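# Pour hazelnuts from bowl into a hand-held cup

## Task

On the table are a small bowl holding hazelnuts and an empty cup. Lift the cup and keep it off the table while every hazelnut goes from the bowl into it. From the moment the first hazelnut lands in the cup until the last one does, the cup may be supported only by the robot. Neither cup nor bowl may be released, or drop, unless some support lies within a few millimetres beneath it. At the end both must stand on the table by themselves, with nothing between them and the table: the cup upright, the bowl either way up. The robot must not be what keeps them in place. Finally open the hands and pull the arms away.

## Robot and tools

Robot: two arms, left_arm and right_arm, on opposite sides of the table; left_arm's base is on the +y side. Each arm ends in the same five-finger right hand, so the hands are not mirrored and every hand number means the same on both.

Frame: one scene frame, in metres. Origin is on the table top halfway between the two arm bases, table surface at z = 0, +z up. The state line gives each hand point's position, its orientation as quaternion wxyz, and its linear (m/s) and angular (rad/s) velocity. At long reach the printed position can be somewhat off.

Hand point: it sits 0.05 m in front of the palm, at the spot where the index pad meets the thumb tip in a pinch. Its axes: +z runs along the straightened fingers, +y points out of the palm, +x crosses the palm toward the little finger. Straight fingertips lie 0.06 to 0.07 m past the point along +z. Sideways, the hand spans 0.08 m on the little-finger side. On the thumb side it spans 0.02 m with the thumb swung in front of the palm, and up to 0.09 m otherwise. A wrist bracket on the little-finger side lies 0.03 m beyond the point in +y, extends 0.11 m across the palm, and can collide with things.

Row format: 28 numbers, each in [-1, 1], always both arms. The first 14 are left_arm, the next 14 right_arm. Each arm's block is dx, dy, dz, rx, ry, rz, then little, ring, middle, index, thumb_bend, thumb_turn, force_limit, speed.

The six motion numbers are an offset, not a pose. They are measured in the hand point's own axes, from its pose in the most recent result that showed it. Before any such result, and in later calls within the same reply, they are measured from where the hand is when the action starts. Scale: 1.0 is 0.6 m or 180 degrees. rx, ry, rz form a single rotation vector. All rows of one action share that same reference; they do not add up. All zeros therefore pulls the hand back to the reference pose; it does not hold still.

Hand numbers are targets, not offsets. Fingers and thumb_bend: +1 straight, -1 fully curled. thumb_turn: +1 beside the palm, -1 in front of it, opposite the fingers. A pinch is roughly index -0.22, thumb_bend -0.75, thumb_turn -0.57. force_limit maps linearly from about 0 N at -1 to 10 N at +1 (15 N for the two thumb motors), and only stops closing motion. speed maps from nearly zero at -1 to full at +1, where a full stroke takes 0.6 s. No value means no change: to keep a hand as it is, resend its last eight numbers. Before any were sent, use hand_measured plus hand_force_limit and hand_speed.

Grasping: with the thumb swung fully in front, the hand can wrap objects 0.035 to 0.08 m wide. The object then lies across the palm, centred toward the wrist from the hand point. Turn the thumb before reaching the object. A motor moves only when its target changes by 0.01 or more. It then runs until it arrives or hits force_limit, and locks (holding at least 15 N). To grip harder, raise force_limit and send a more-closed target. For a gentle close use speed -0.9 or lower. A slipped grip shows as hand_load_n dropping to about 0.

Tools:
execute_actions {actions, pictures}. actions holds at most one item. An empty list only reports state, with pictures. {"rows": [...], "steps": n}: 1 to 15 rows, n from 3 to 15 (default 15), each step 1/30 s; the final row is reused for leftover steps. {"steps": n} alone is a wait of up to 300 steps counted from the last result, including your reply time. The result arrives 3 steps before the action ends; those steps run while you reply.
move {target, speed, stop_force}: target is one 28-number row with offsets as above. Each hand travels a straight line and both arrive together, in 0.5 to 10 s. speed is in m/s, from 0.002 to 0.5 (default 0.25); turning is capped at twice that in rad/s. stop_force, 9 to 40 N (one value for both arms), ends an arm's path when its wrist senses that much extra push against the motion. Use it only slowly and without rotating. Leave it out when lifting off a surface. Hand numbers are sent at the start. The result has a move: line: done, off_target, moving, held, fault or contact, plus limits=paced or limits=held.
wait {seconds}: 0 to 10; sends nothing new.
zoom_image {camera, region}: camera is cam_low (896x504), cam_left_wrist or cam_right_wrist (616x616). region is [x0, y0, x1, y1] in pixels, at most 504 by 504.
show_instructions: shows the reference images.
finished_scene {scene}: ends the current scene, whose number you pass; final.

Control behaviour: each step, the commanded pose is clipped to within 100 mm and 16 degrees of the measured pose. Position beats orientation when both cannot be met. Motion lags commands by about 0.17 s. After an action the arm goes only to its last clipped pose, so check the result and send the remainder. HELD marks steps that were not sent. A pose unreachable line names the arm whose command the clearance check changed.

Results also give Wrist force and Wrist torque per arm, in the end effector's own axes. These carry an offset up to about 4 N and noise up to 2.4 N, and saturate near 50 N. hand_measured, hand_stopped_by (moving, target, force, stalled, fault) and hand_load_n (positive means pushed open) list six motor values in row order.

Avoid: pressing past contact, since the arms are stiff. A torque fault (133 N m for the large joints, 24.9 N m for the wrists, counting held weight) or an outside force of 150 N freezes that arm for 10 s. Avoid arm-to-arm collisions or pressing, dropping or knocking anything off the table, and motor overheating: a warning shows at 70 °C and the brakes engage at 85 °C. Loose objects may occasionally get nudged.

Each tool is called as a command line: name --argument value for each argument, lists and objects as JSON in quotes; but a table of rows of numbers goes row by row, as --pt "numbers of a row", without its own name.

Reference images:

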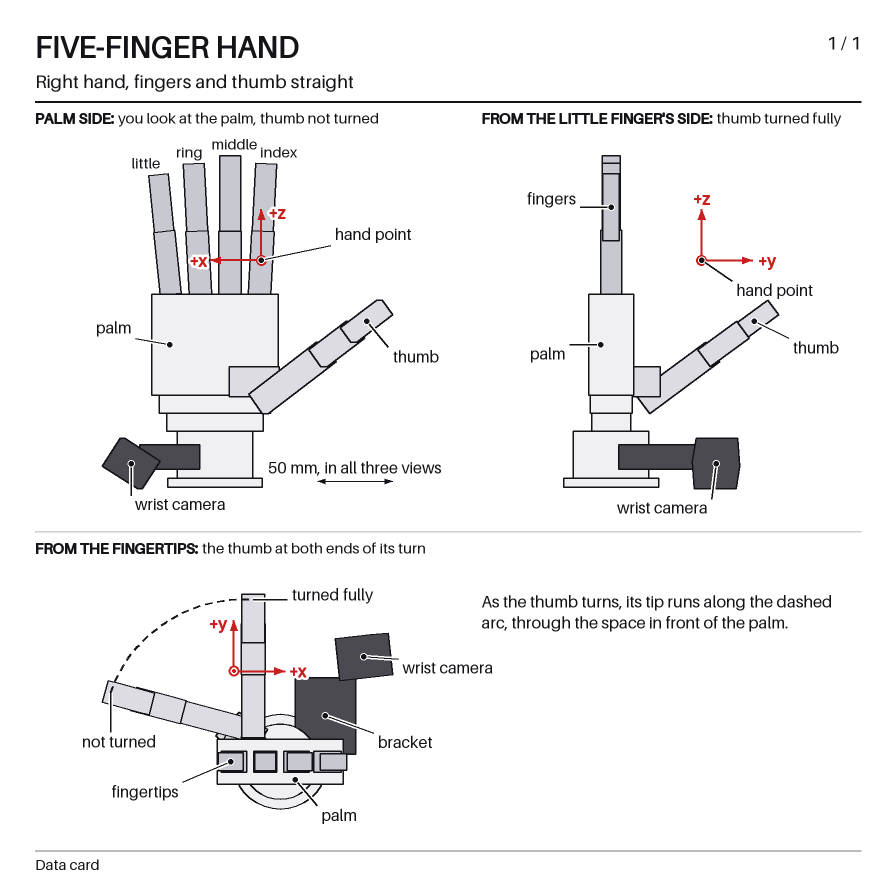

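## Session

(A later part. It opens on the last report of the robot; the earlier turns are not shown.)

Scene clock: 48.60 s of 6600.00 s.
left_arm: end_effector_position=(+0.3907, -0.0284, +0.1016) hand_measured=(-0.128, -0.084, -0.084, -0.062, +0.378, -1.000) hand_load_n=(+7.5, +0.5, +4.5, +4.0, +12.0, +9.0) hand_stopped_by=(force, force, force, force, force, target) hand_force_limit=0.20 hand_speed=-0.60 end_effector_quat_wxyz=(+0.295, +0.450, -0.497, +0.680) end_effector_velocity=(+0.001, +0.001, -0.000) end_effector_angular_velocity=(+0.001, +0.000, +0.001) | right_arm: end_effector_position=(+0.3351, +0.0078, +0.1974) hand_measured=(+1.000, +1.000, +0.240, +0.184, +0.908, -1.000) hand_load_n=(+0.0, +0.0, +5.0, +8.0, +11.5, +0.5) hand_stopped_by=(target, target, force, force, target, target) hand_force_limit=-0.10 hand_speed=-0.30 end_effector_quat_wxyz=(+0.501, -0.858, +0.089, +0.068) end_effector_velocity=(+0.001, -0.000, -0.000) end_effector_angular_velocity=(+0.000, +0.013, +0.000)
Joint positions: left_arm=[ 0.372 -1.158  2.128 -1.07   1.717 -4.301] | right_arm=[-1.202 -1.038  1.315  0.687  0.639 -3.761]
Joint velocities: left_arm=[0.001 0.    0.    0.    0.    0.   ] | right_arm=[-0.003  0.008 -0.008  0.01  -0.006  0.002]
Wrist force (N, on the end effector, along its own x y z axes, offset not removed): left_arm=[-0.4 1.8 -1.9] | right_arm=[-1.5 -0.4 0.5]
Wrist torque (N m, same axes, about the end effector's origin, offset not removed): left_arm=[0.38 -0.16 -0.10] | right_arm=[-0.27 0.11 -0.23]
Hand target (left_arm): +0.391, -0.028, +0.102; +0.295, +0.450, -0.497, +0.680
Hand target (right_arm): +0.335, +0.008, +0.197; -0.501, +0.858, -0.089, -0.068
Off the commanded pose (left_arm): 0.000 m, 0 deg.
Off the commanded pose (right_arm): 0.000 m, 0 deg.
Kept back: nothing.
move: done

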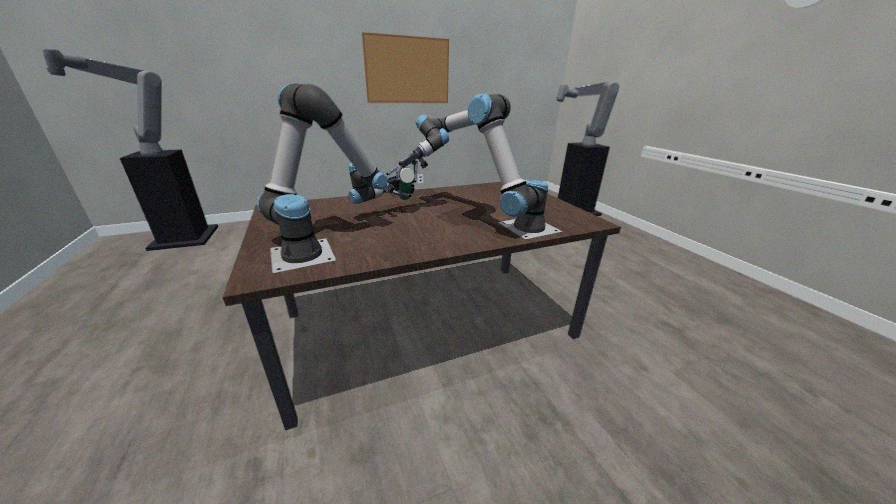

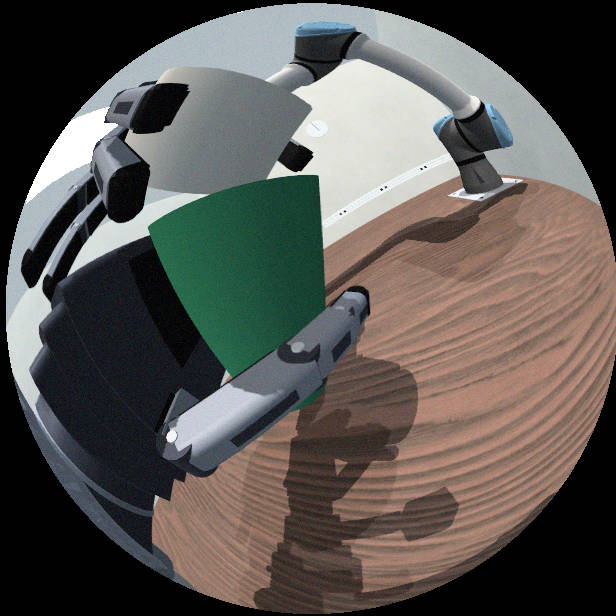

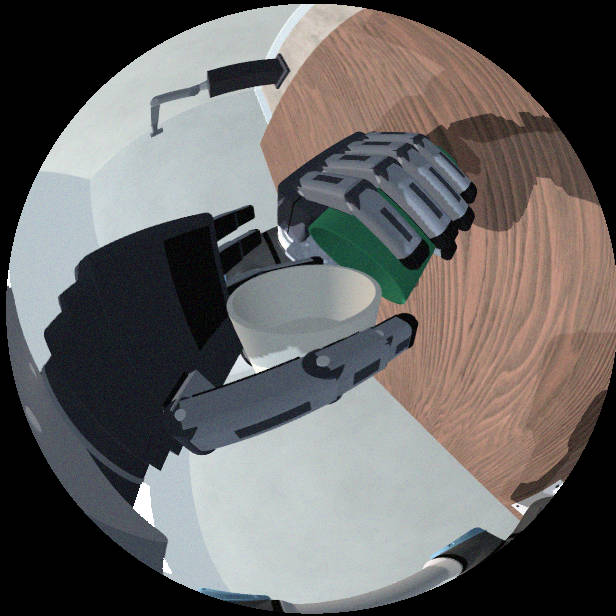

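move --target '[-0.107,-0.089,-0.173,0.055,-0.0447,-0.1317, -0.6,-0.6,-0.6,-0.6,-0.7,-1,0.2,-0.6, 0.102,0.142,-0.232,0,0.2833,-0.4907, 1,1,-0.22,-0.2,0.9,-1,-0.1,-0.3]' --speed 0.4

Scene clock: 52.60 s of 6600.00 s.
left_arm: end_effector_position=(+0.4298, +0.0899, +0.0549) hand_measured=(-0.128, -0.084, -0.084, -0.062, +0.378, -1.000) hand_load_n=(+7.5, +0.5, +4.5, +4.0, +12.0, +9.0) hand_stopped_by=(force, force, force, force, force, target) hand_force_limit=0.20 hand_speed=-0.60 end_effector_quat_wxyz=(+0.353, +0.612, -0.354, +0.612) end_effector_velocity=(-0.000, +0.000, -0.000) end_effector_angular_velocity=(-0.001, +0.001, -0.001) | right_arm: end_effector_position=(+0.3801, -0.1598, +0.1808) hand_measured=(+1.000, +1.000, +0.240, +0.184, +0.908, -1.000) hand_load_n=(+0.0, +0.0, +4.5, +8.0, +11.5, +1.5) hand_stopped_by=(target, target, force, force, target, target) hand_force_limit=-0.10 hand_speed=-0.30 end_effector_quat_wxyz=(-0.326, +0.627, +0.327, +0.628) end_effector_velocity=(+0.000, -0.000, -0.001) end_effector_angular_velocity=(+0.005, -0.009, +0.002)
Joint positions: left_arm=[ 0.55  -1.127  2.295 -1.168  1.699 -4.712] | right_arm=[-1.395 -1.642  2.42  -0.78   0.851 -4.713]
Joint velocities: left_arm=[ 0.    -0.     0.    -0.     0.001 -0.001] | right_arm=[-0.004  0.004  0.008 -0.024 -0.005  0.004]
Wrist force (N, on the end effector, along its own x y z axes, offset not removed): left_arm=[1.2 0.4 0.0] | right_arm=[-2.8 -1.8 1.5]
Wrist torque (N m, same axes, about the end effector's origin, offset not removed): left_arm=[0.01 -0.32 -0.06] | right_arm=[-0.14 0.04 -0.21]
Hand target (left_arm): +0.430, +0.090, +0.055; +0.353, +0.613, -0.354, +0.612
Hand target (right_arm): +0.380, -0.160, +0.181; -0.327, +0.626, +0.327, +0.628
Off the commanded pose (left_arm): 0.000 m, 0 deg.
Off the commanded pose (right_arm): 0.000 m, 0 deg.
Kept back: nothing.
move: done

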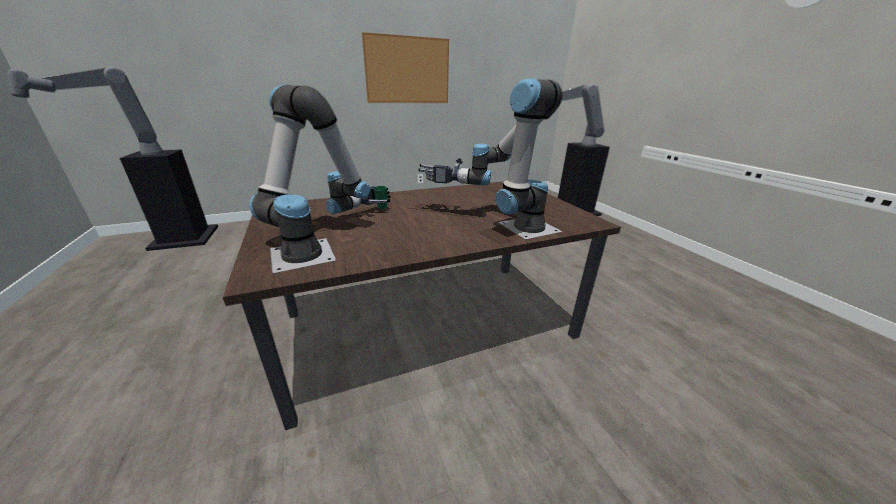

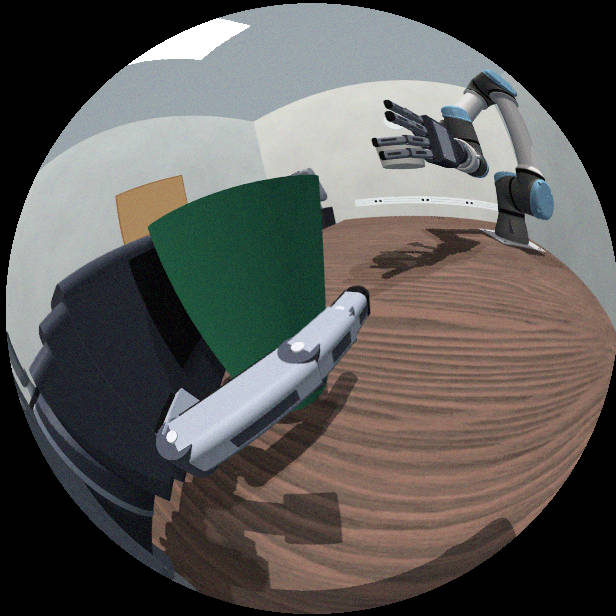

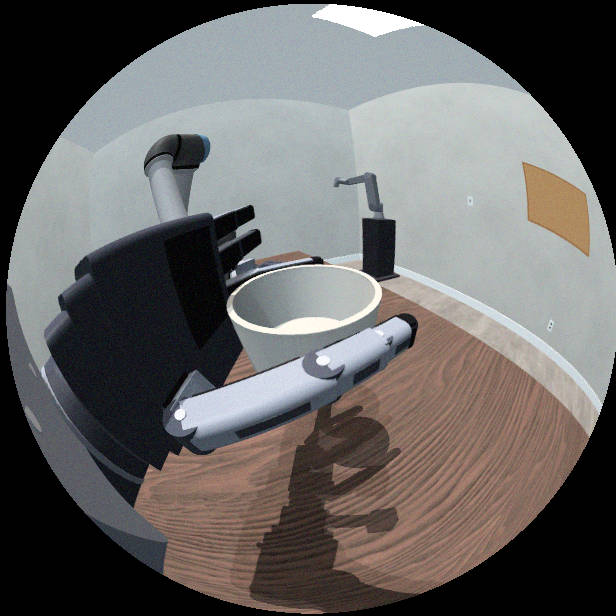

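move --target '[0,0,0,0,0,0, -0.6,-0.6,-0.6,-0.6,-0.7,-1,0.2,-0.6, -0.261,0.191,0.134,-0.05,0,0, 1,1,-0.22,-0.2,0.9,-1,-0.1,-0.3]' --speed 0.3

move --target '[0,0,0,0,0,0, -0.6,-0.6,-0.6,-0.6,-0.7,-1,0.2,-0.6, -0.015,0,0,0,0,0, 1,1,-0.22,-0.2,0.9,-1,-0.1,-0.3]' --speed 0.008 --stop_force 9

Scene clock: 54.23 s of 6600.00 s.
left_arm: end_effector_position=(+0.4297, +0.0900, +0.0549) hand_measured=(-0.128, -0.084, -0.084, -0.062, +0.378, -1.000) hand_load_n=(+7.5, +0.5, +4.5, +4.0, +12.0, +9.0) hand_stopped_by=(force, force, force, force, force, target) hand_force_limit=0.20 hand_speed=-0.60 end_effector_quat_wxyz=(+0.353, +0.612, -0.354, +0.612) end_effector_velocity=(-0.000, +0.000, -0.000) end_effector_angular_velocity=(+0.001, +0.001, -0.001) | right_arm: end_effector_position=(+0.5202, -0.1596, +0.0245) hand_measured=(+1.000, +1.000, +0.240, +0.184, +0.908, -1.000) hand_load_n=(+0.0, +0.0, +4.5, +8.0, +11.5, +1.5) hand_stopped_by=(target, target, force, force, target, target) hand_force_limit=-0.10 hand_speed=-0.30 end_effector_quat_wxyz=(-0.276, +0.650, +0.277, +0.651) end_effector_velocity=(+0.002, +0.001, -0.001) end_effector_angular_velocity=(+0.001, -0.000, -0.000)
Joint positions: left_arm=[ 0.55  -1.127  2.295 -1.168  1.699 -4.712] | right_arm=[-1.384 -1.001  2.203 -1.203  1.018 -4.713]
Joint velocities: left_arm=[-0.    -0.     0.001  0.001  0.001  0.   ] | right_arm=[ 0.001  0.005 -0.005 -0.001  0.001  0.001]
Wrist force (N, on the end effector, along its own x y z axes, offset not removed): left_arm=[0.5 3.3 -0.8] | right_arm=[-3.9 -0.1 -1.1]
Wrist torque (N m, same axes, about the end effector's origin, offset not removed): left_arm=[0.60 -0.15 0.10] | right_arm=[-0.02 0.27 -0.25]
Hand target (left_arm): +0.430, +0.090, +0.055; +0.353, +0.612, -0.354, +0.612
Hand target (right_arm): +0.520, -0.160, +0.024; -0.276, +0.650, +0.277, +0.651
Off the commanded pose (left_arm): 0.000 m, 0 deg.
Off the commanded pose (right_arm): 0.000 m, 0 deg.
Kept back: nothing.
move: done

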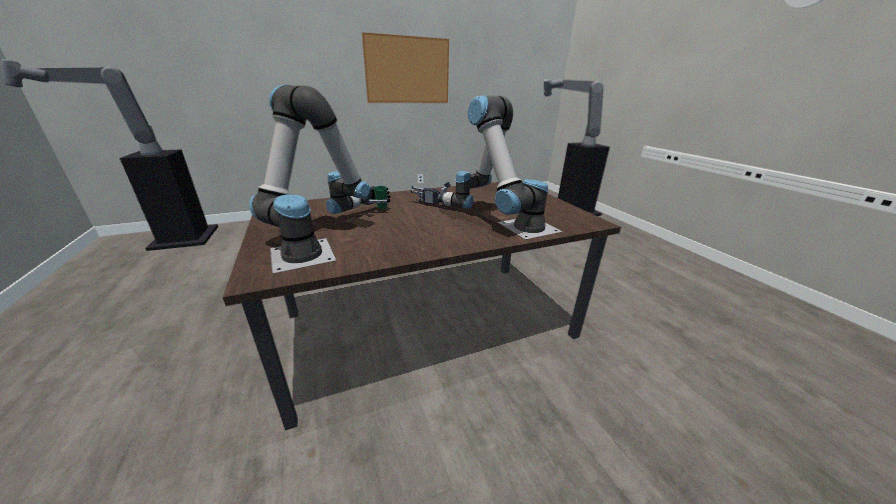

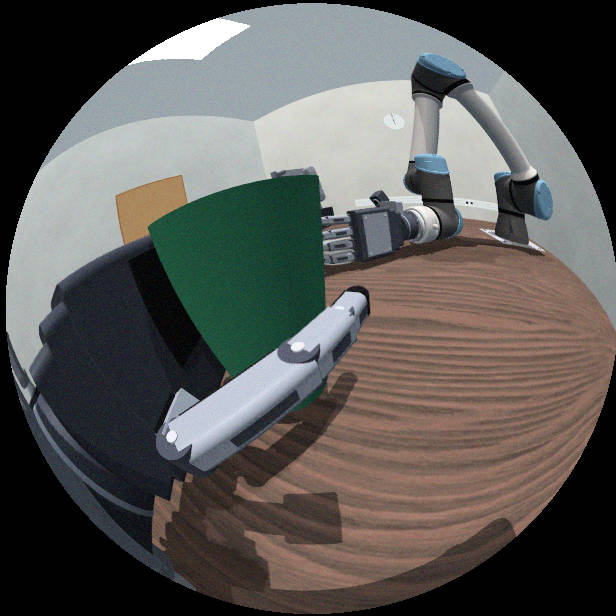

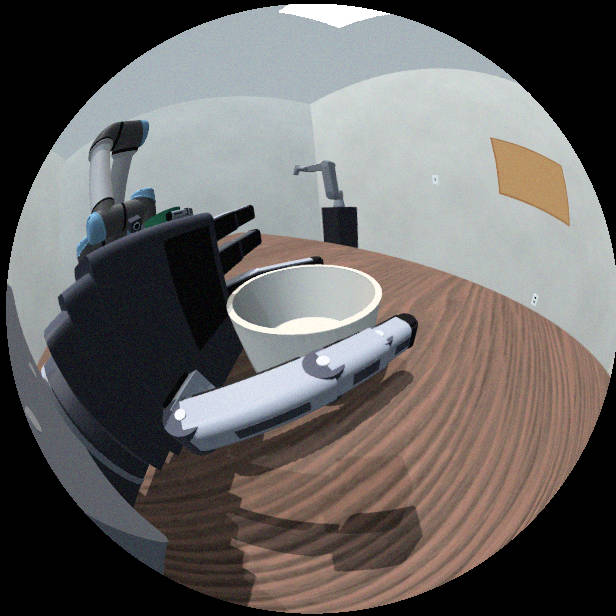

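Scene clock: 55.70 s of 6600.00 s.
left_arm: end_effector_position=(+0.4297, +0.0900, +0.0549) hand_measured=(-0.128, -0.084, -0.084, -0.062, +0.378, -1.000) hand_load_n=(+7.5, +0.5, +4.5, +4.0, +12.0, +9.0) hand_stopped_by=(force, force, force, force, force, target) hand_force_limit=0.20 hand_speed=-0.60 end_effector_quat_wxyz=(+0.353, +0.612, -0.354, +0.612) end_effector_velocity=(+0.000, -0.000, +0.000) end_effector_angular_velocity=(-0.001, +0.000, +0.000) | right_arm: end_effector_position=(+0.5203, -0.1595, +0.0161) hand_measured=(+1.000, +1.000, +0.240, +0.184, +0.908, -1.000) hand_load_n=(+0.0, +0.0, +4.5, +7.0, +12.0, -1.5) hand_stopped_by=(target, target, force, force, target, target) hand_force_limit=-0.10 hand_speed=-0.30 end_effector_quat_wxyz=(-0.276, +0.650, +0.277, +0.651) end_effector_velocity=(+0.000, -0.000, +0.001) end_effector_angular_velocity=(+0.000, +0.003, -0.001)
Joint positions: left_arm=[ 0.55  -1.127  2.295 -1.168  1.699 -4.712] | right_arm=[-1.384 -0.978  2.202 -1.225  1.018 -4.713]
Joint velocities: left_arm=[ 0.    -0.    -0.     0.    -0.    -0.001] | right_arm=[-0.001 -0.003 -0.     0.006  0.     0.001]
Wrist force (N, on the end effector, along its own x y z axes, offset not removed): left_arm=[1.0 -0.7 0.1] | right_arm=[8.2 0.8 -3.2]
Wrist torque (N m, same axes, about the end effector's origin, offset not removed): left_arm=[-0.16 -0.33 -0.03] | right_arm=[0.22 0.36 0.08]
Hand target (left_arm): +0.430, +0.090, +0.055; +0.353, +0.612, -0.354, +0.612
Hand target (right_arm): +0.520, -0.160, +0.016; -0.276, +0.650, +0.277, +0.651
Off the commanded pose (left_arm): 0.000 m, 0 deg.
Off the commanded pose (right_arm): 0.001 m, 0 deg.
Kept back: nothing.
move: contact (right_arm)

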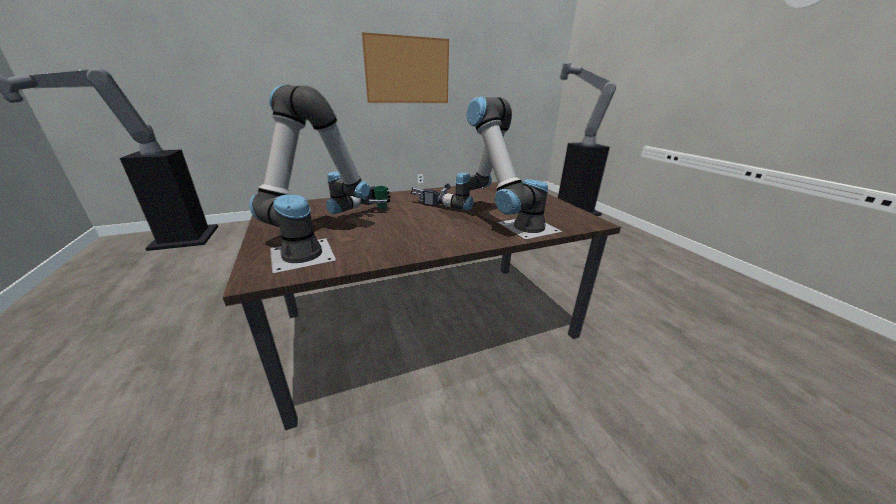

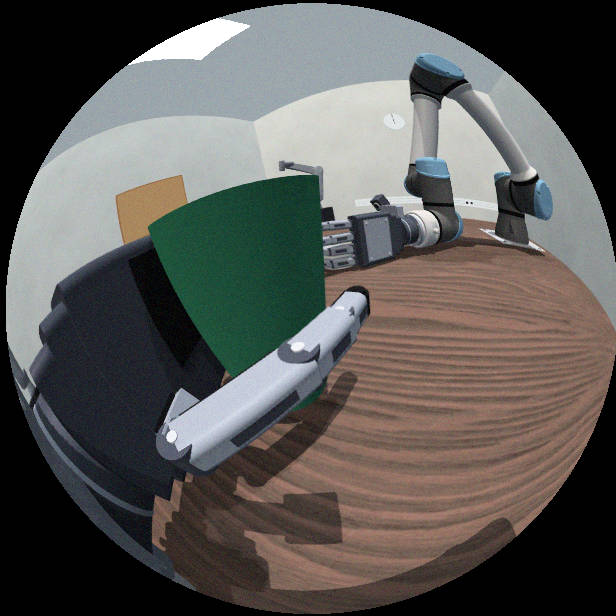

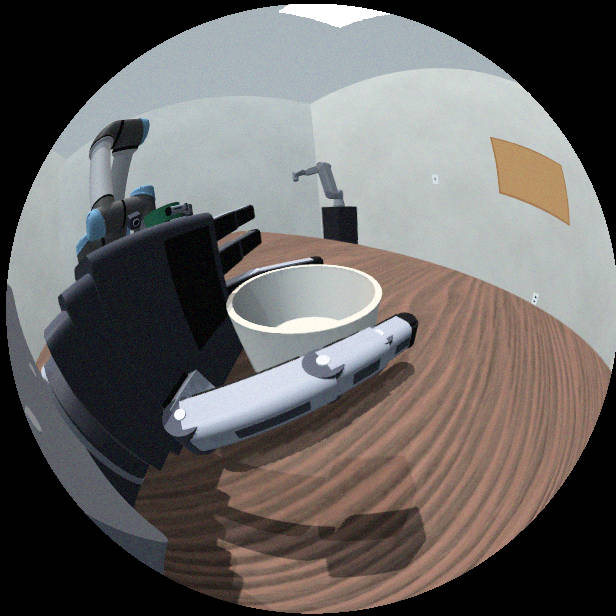

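move --target '[0,0,0,0,0,0, -0.6,-0.6,-0.6,-0.6,-0.7,-1,0.2,-0.6, 0.001,0,0,0,0,0, 1,1,1,1,1,-1,-0.1,0.3]' --speed 0.02

move --target '[0,0,0,0,0,0, -0.6,-0.6,-0.6,-0.6,-0.7,-1,0.2,-0.6, 0.01,-0.03,-0.055,0,0,0, 1,1,1,1,1,-1,-0.1,0.3]' --speed 0.12

move --target '[0,0,0,0,0,0, -0.6,-0.6,-0.6,-0.6,-0.7,-1,0.2,-0.6, 0.4,-0.05,0.03,0,0,0, 1,1,1,1,1,-1,-0.1,0.3]' --speed 0.35

Scene clock: 56.63 s of 6600.00 s.
left_arm: end_effector_position=(+0.4297, +0.0900, +0.0549) hand_measured=(-0.128, -0.084, -0.084, -0.062, +0.378, -1.000) hand_load_n=(+7.5, +0.5, +4.5, +4.0, +12.0, +9.0) hand_stopped_by=(force, force, force, force, force, target) hand_force_limit=0.20 hand_speed=-0.60 end_effector_quat_wxyz=(+0.353, +0.612, -0.354, +0.612) end_effector_velocity=(-0.000, -0.000, +0.001) end_effector_angular_velocity=(-0.001, -0.001, -0.001) | right_arm: end_effector_position=(+0.5203, -0.1595, +0.0166) hand_measured=(+1.000, +1.000, +1.000, +1.000, +1.000, -1.000) hand_load_n=(+0.0, +0.0, +0.0, +0.0, +0.0, +0.0) hand_stopped_by=(target, target, target, target, target, target) hand_force_limit=-0.10 hand_speed=0.30 end_effector_quat_wxyz=(-0.276, +0.650, +0.277, +0.651) end_effector_velocity=(-0.001, +0.001, -0.000) end_effector_angular_velocity=(-0.000, +0.000, +0.003)
Joint positions: left_arm=[ 0.55  -1.127  2.295 -1.168  1.699 -4.712] | right_arm=[-1.384 -0.98   2.202 -1.224  1.018 -4.713]
Joint velocities: left_arm=[-0.    -0.002  0.     0.     0.     0.   ] | right_arm=[ 0.001 -0.     0.    -0.    -0.002  0.   ]
Wrist force (N, on the end effector, along its own x y z axes, offset not removed): left_arm=[1.1 3.1 -2.9] | right_arm=[1.5 -0.4 -0.4]
Wrist torque (N m, same axes, about the end effector's origin, offset not removed): left_arm=[0.74 -0.20 0.05] | right_arm=[-0.13 -0.41 0.15]
Hand target (left_arm): +0.430, +0.090, +0.055; +0.353, +0.612, -0.354, +0.612
Hand target (right_arm): +0.520, -0.160, +0.017; -0.276, +0.650, +0.277, +0.651
Off the commanded pose (left_arm): 0.000 m, 0 deg.
Off the commanded pose (right_arm): 0.000 m, 0 deg.
Kept back: nothing.
move: done

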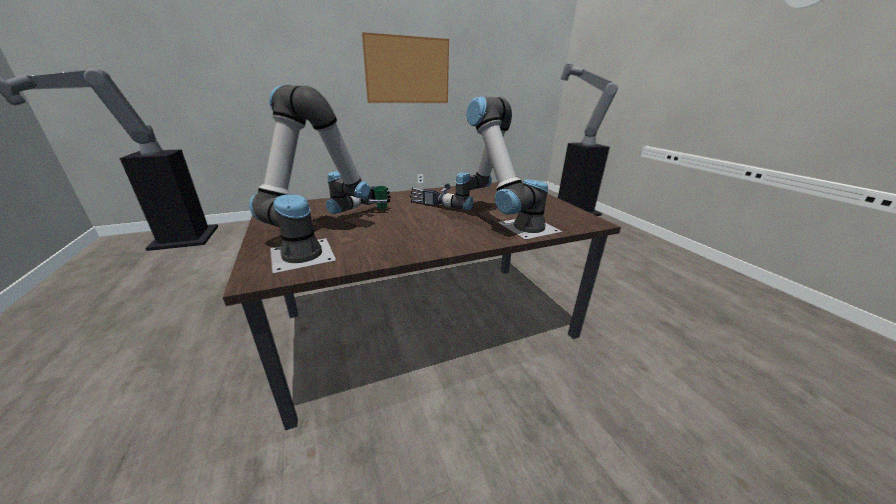

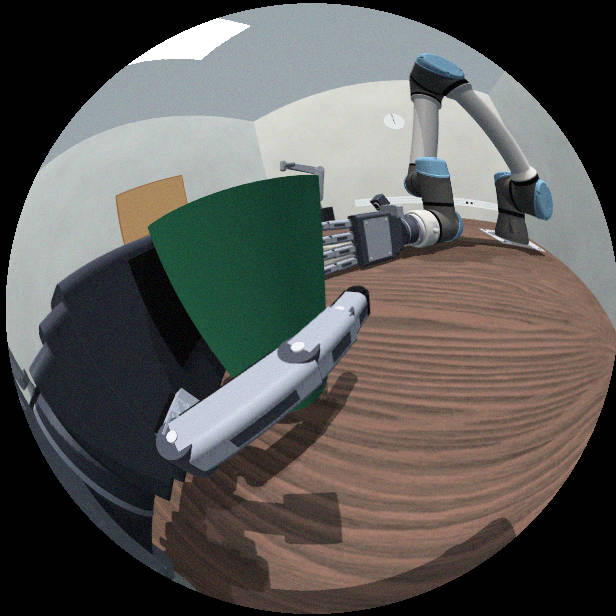

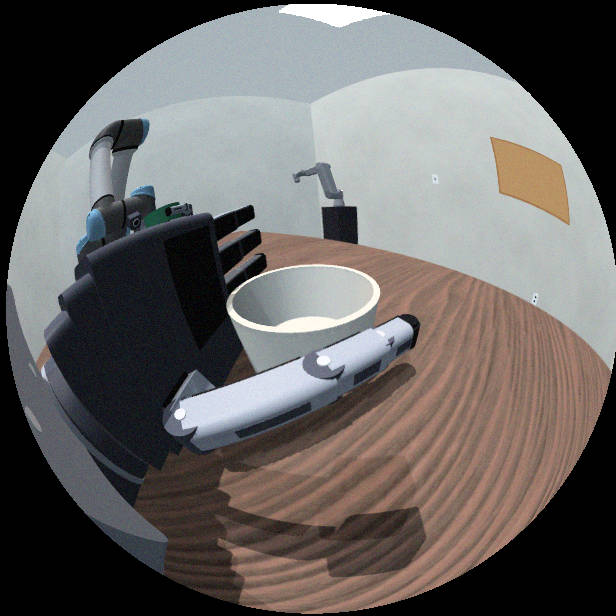

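Scene clock: 57.53 s of 6600.00 s.
left_arm: end_effector_position=(+0.4297, +0.0900, +0.0549) hand_measured=(-0.128, -0.084, -0.084, -0.062, +0.378, -1.000) hand_load_n=(+7.5, +0.5, +4.5, +4.0, +12.0, +9.0) hand_stopped_by=(force, force, force, force, force, target) hand_force_limit=0.20 hand_speed=-0.60 end_effector_quat_wxyz=(+0.353, +0.612, -0.354, +0.612) end_effector_velocity=(-0.000, -0.000, +0.000) end_effector_angular_velocity=(-0.000, +0.000, -0.001) | right_arm: end_effector_position=(+0.4846, -0.1708, +0.0225) hand_measured=(+1.000, +1.000, +1.000, +1.000, +1.000, -1.000) hand_load_n=(+0.0, +0.0, +0.0, +0.0, +0.0, +0.0) hand_stopped_by=(target, target, target, target, target, target) hand_force_limit=-0.10 hand_speed=0.30 end_effector_quat_wxyz=(-0.276, +0.650, +0.277, +0.651) end_effector_velocity=(-0.001, -0.001, +0.000) end_effector_angular_velocity=(-0.000, -0.001, +0.000)
Joint positions: left_arm=[ 0.55  -1.127  2.295 -1.168  1.699 -4.712] | right_arm=[-1.39  -1.033  2.306 -1.275  1.012 -4.713]
Joint velocities: left_arm=[-0.001 -0.    -0.     0.     0.001 -0.   ] | right_arm=[-0.002 -0.002  0.005 -0.003 -0.002 -0.001]
Wrist force (N, on the end effector, along its own x y z axes, offset not removed): left_arm=[0.2 2.5 -0.8] | right_arm=[-0.7 0.7 0.0]
Wrist torque (N m, same axes, about the end effector's origin, offset not removed): left_arm=[0.47 -0.15 0.06] | right_arm=[0.14 0.05 -0.12]
Hand target (left_arm): +0.430, +0.090, +0.055; +0.353, +0.612, -0.354, +0.612
Hand target (right_arm): +0.484, -0.171, +0.023; -0.276, +0.650, +0.277, +0.651
Off the commanded pose (left_arm): 0.000 m, 0 deg.
Off the commanded pose (right_arm): 0.000 m, 0 deg.
Kept back: nothing.
move: done

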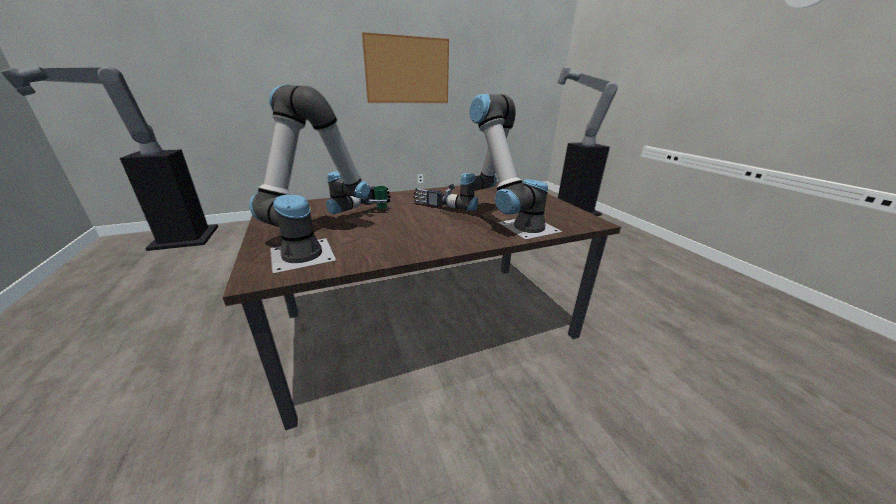

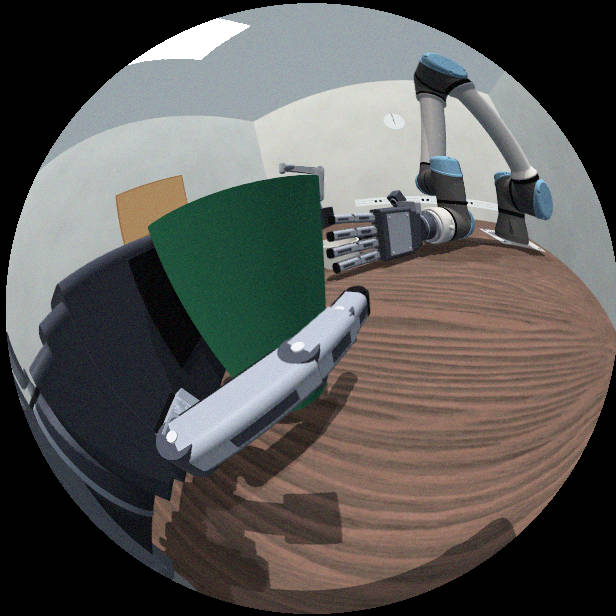

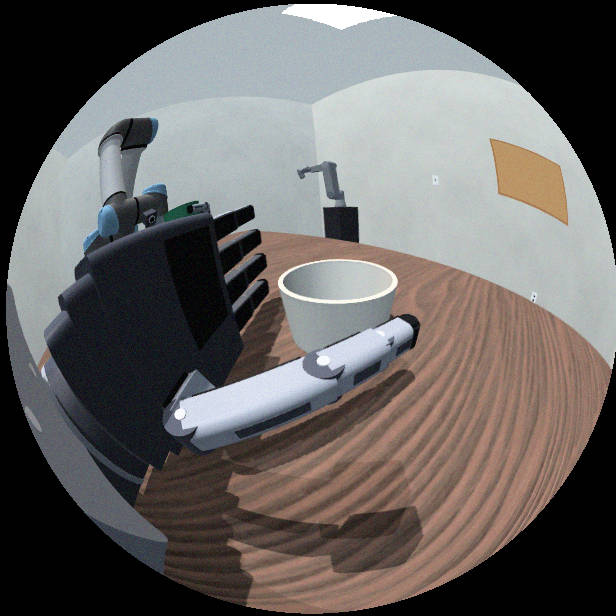

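Scene clock: 58.87 s of 6600.00 s.
left_arm: end_effector_position=(+0.4297, +0.0900, +0.0549) hand_measured=(-0.128, -0.084, -0.084, -0.062, +0.378, -1.000) hand_load_n=(+7.5, +0.5, +4.5, +4.0, +12.0, +9.0) hand_stopped_by=(force, force, force, force, force, target) hand_force_limit=0.20 hand_speed=-0.60 end_effector_quat_wxyz=(+0.353, +0.612, -0.354, +0.612) end_effector_velocity=(+0.001, +0.000, +0.000) end_effector_angular_velocity=(-0.000, -0.000, +0.001) | right_arm: end_effector_position=(+0.4748, -0.1369, +0.2624) hand_measured=(+1.000, +1.000, +1.000, +1.000, +1.000, -1.000) hand_load_n=(+0.0, +0.0, +0.0, +0.0, +0.0, +0.0) hand_stopped_by=(target, target, target, target, target, target) hand_force_limit=-0.10 hand_speed=0.30 end_effector_quat_wxyz=(-0.276, +0.650, +0.277, +0.652) end_effector_velocity=(-0.000, +0.001, +0.001) end_effector_angular_velocity=(-0.004, +0.005, +0.001)
Joint positions: left_arm=[ 0.55  -1.127  2.295 -1.168  1.699 -4.712] | right_arm=[-1.287 -1.555  2.076 -0.523  1.116 -4.713]
Joint velocities: left_arm=[ 0.001  0.    -0.001  0.     0.    -0.   ] | right_arm=[ 0.003 -0.    -0.008  0.016  0.002 -0.002]
Wrist force (N, on the end effector, along its own x y z axes, offset not removed): left_arm=[0.4 0.3 -1.6] | right_arm=[0.1 -0.1 0.0]
Wrist torque (N m, same axes, about the end effector's origin, offset not removed): left_arm=[0.14 -0.24 0.05] | right_arm=[-0.16 -0.09 -0.16]
Hand target (left_arm): +0.430, +0.090, +0.055; +0.353, +0.612, -0.354, +0.612
Hand target (right_arm): +0.475, -0.137, +0.263; -0.276, +0.650, +0.277, +0.651
Off the commanded pose (left_arm): 0.000 m, 0 deg.
Off the commanded pose (right_arm): 0.000 m, 0 deg.
Kept back: nothing.
move: done

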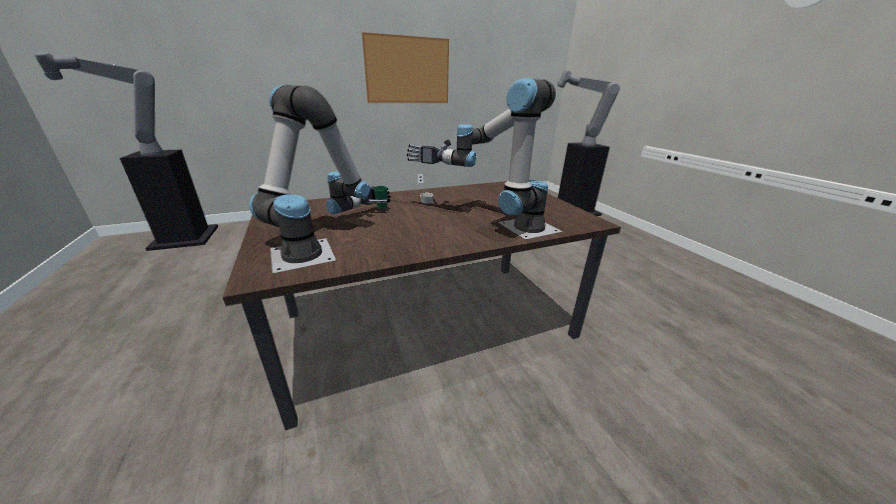

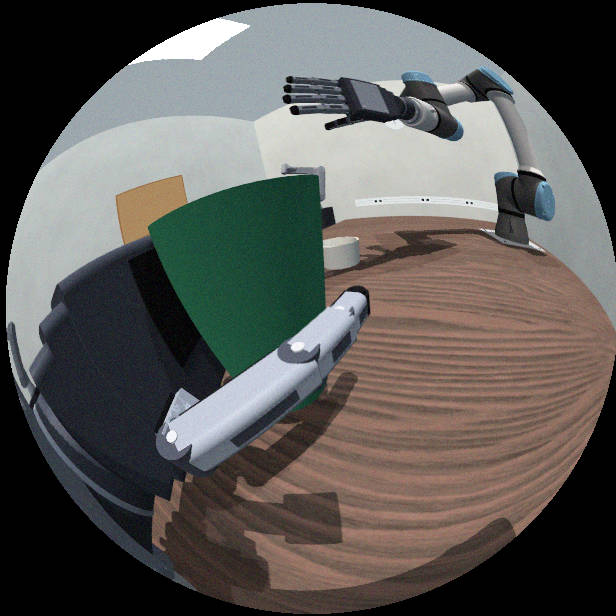

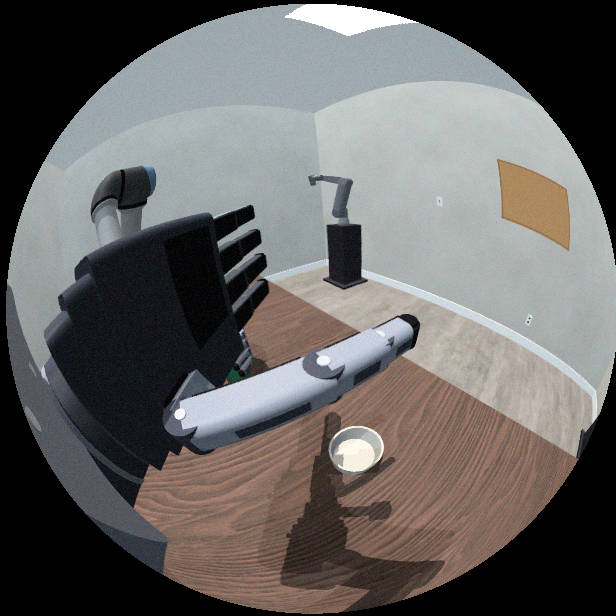

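zoom_image --camera "cam_low" --region '[290, 160, 470, 250]'

Region (290, 160, 470, 250) of cam_low's 896x504 image, scaled by 2.800, with more detail than that image has.

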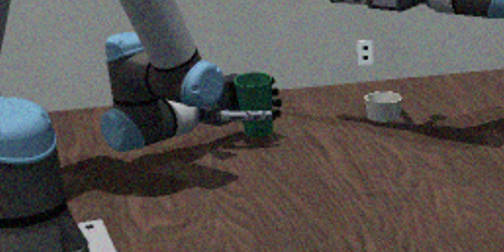

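Clear. Set the cup down.

move --target '[-0.024,0,0,0,0,0, -0.6,-0.6,-0.6,-0.6,-0.7,-1,0.2,-0.6, 0,0,0,0,0,0, 1,1,1,1,1,-1,-0.1,0.3]' --speed 0.05 --stop_force 9

move --target '[-0.015,0,0,0,0,0, -0.6,-0.6,-0.6,-0.6,-0.7,-1,0.2,-0.6, 0,0,0,0,0,0, 1,1,1,1,1,-1,-0.1,0.3]' --speed 0.008 --stop_force 9

Scene clock: 59.90 s of 6600.00 s.
left_arm: end_effector_position=(+0.4297, +0.0899, +0.0407) hand_measured=(-0.128, -0.084, -0.084, -0.062, +0.378, -1.000) hand_load_n=(+7.5, +0.5, +4.5, +4.0, +12.0, +9.0) hand_stopped_by=(force, force, force, force, force, target) hand_force_limit=0.20 hand_speed=-0.60 end_effector_quat_wxyz=(+0.353, +0.612, -0.354, +0.612) end_effector_velocity=(-0.000, -0.001, -0.002) end_effector_angular_velocity=(-0.000, +0.000, -0.001) | right_arm: end_effector_position=(+0.4748, -0.1369, +0.2625) hand_measured=(+1.000, +1.000, +1.000, +1.000, +1.000, -1.000) hand_load_n=(+0.0, +0.0, +0.0, +0.0, +0.0, +0.0) hand_stopped_by=(target, target, target, target, target, target) hand_force_limit=-0.10 hand_speed=0.30 end_effector_quat_wxyz=(-0.276, +0.650, +0.277, +0.652) end_effector_velocity=(-0.000, +0.000, +0.001) end_effector_angular_velocity=(+0.001, -0.003, -0.000)
Joint positions: left_arm=[ 0.55  -1.086  2.297 -1.211  1.699 -4.712] | right_arm=[-1.286 -1.555  2.076 -0.523  1.116 -4.713]
Joint velocities: left_arm=[-0.001  0.007 -0.    -0.006 -0.    -0.   ] | right_arm=[ 0.001 -0.001 -0.    -0.001  0.001  0.   ]
Wrist force (N, on the end effector, along its own x y z axes, offset not removed): left_arm=[1.0 1.3 0.0] | right_arm=[-1.3 0.5 0.3]
Wrist torque (N m, same axes, about the end effector's origin, offset not removed): left_arm=[0.13 -0.24 0.13] | right_arm=[0.04 0.13 -0.14]
Hand target (left_arm): +0.430, +0.090, +0.040; +0.353, +0.612, -0.354, +0.612
Hand target (right_arm): +0.475, -0.137, +0.262; -0.276, +0.650, +0.277, +0.652
Off the commanded pose (left_arm): 0.000 m, 0 deg.
Off the commanded pose (right_arm): 0.000 m, 0 deg.
Kept back: nothing.
move: done

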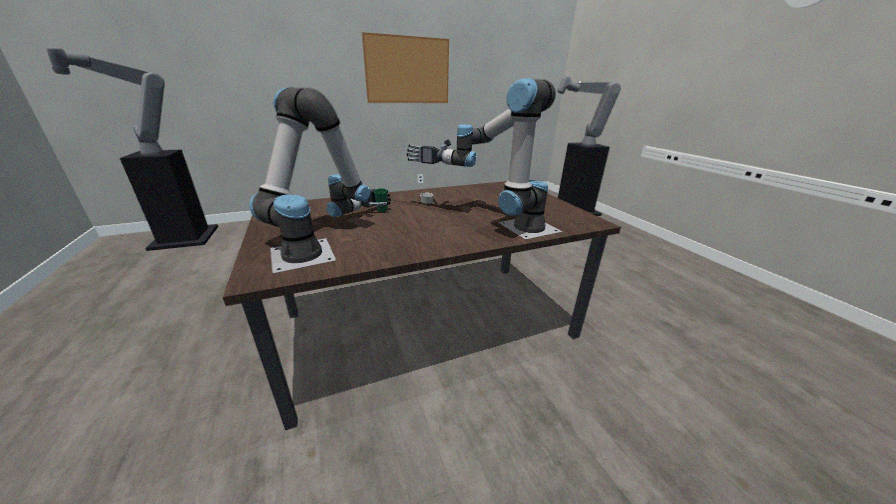

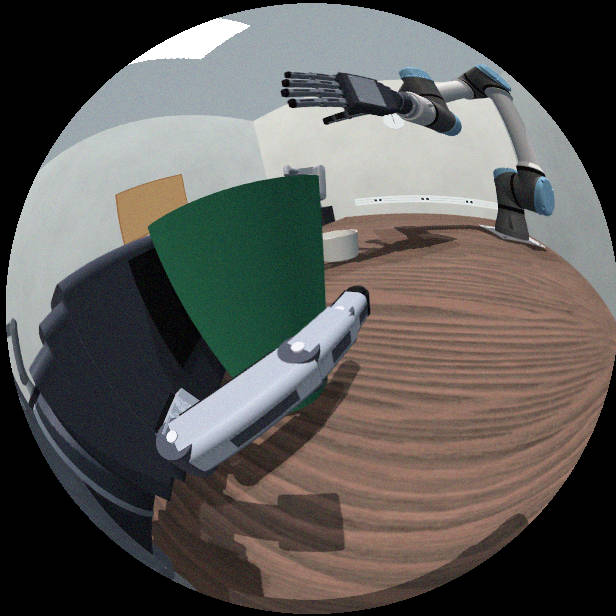

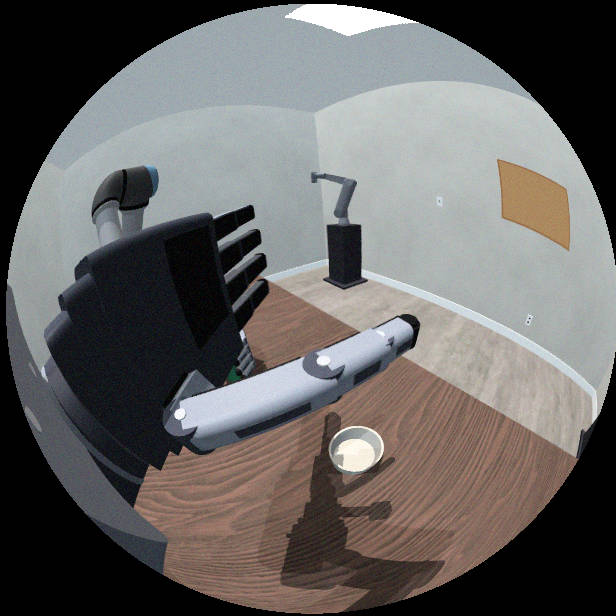

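Scene clock: 61.07 s of 6600.00 s.
left_arm: end_effector_position=(+0.4297, +0.0899, +0.0343) hand_measured=(-0.128, -0.084, -0.084, -0.062, +0.378, -1.000) hand_load_n=(+8.0, +0.5, +3.5, +3.0, +12.0, +2.5) hand_stopped_by=(force, force, force, force, force, target) hand_force_limit=0.20 hand_speed=-0.60 end_effector_quat_wxyz=(+0.353, +0.613, -0.354, +0.612) end_effector_velocity=(+0.001, +0.000, +0.003) end_effector_angular_velocity=(+0.001, -0.000, +0.001) | right_arm: end_effector_position=(+0.4748, -0.1369, +0.2624) hand_measured=(+1.000, +1.000, +1.000, +1.000, +1.000, -1.000) hand_load_n=(+0.0, +0.0, +0.0, +0.0, +0.0, +0.0) hand_stopped_by=(target, target, target, target, target, target) hand_force_limit=-0.10 hand_speed=0.30 end_effector_quat_wxyz=(-0.276, +0.650, +0.277, +0.652) end_effector_velocity=(-0.000, -0.001, +0.001) end_effector_angular_velocity=(+0.001, -0.002, -0.001)
Joint positions: left_arm=[ 0.55  -1.067  2.297 -1.23   1.699 -4.712] | right_arm=[-1.286 -1.555  2.076 -0.523  1.116 -4.713]
Joint velocities: left_arm=[ 0.001 -0.008 -0.001  0.009  0.     0.001] | right_arm=[-0.001 -0.003  0.001  0.     0.001  0.   ]
Wrist force (N, on the end effector, along its own x y z axes, offset not removed): left_arm=[12.5 2.3 0.6] | right_arm=[-0.2 0.0 1.0]
Wrist torque (N m, same axes, about the end effector's origin, offset not removed): left_arm=[0.06 -0.81 -0.08] | right_arm=[-0.02 -0.16 -0.18]
Hand target (left_arm): +0.430, +0.090, +0.035; +0.353, +0.612, -0.354, +0.612
Hand target (right_arm): +0.475, -0.137, +0.262; -0.276, +0.650, +0.277, +0.652
Off the commanded pose (left_arm): 0.003 m, 0 deg.
Off the commanded pose (right_arm): 0.000 m, 0 deg.
Kept back: nothing.
move: contact (left_arm)

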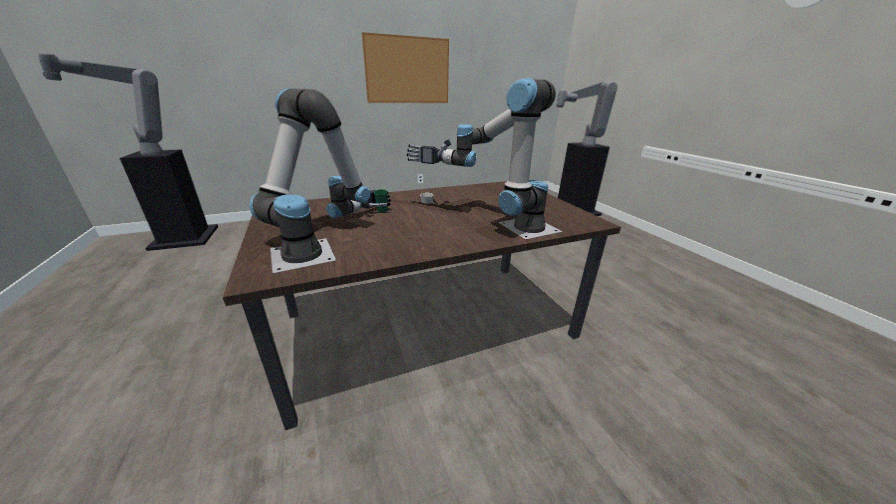

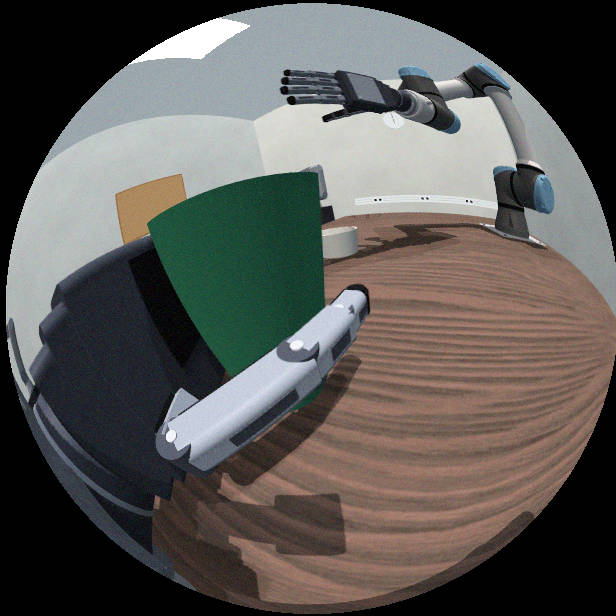

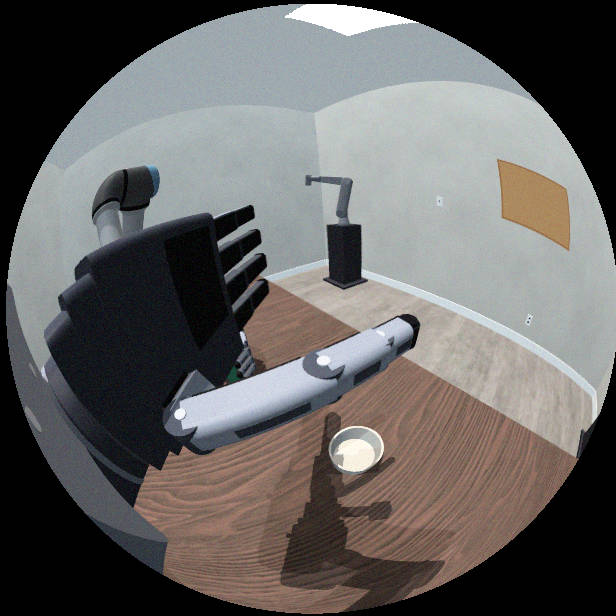

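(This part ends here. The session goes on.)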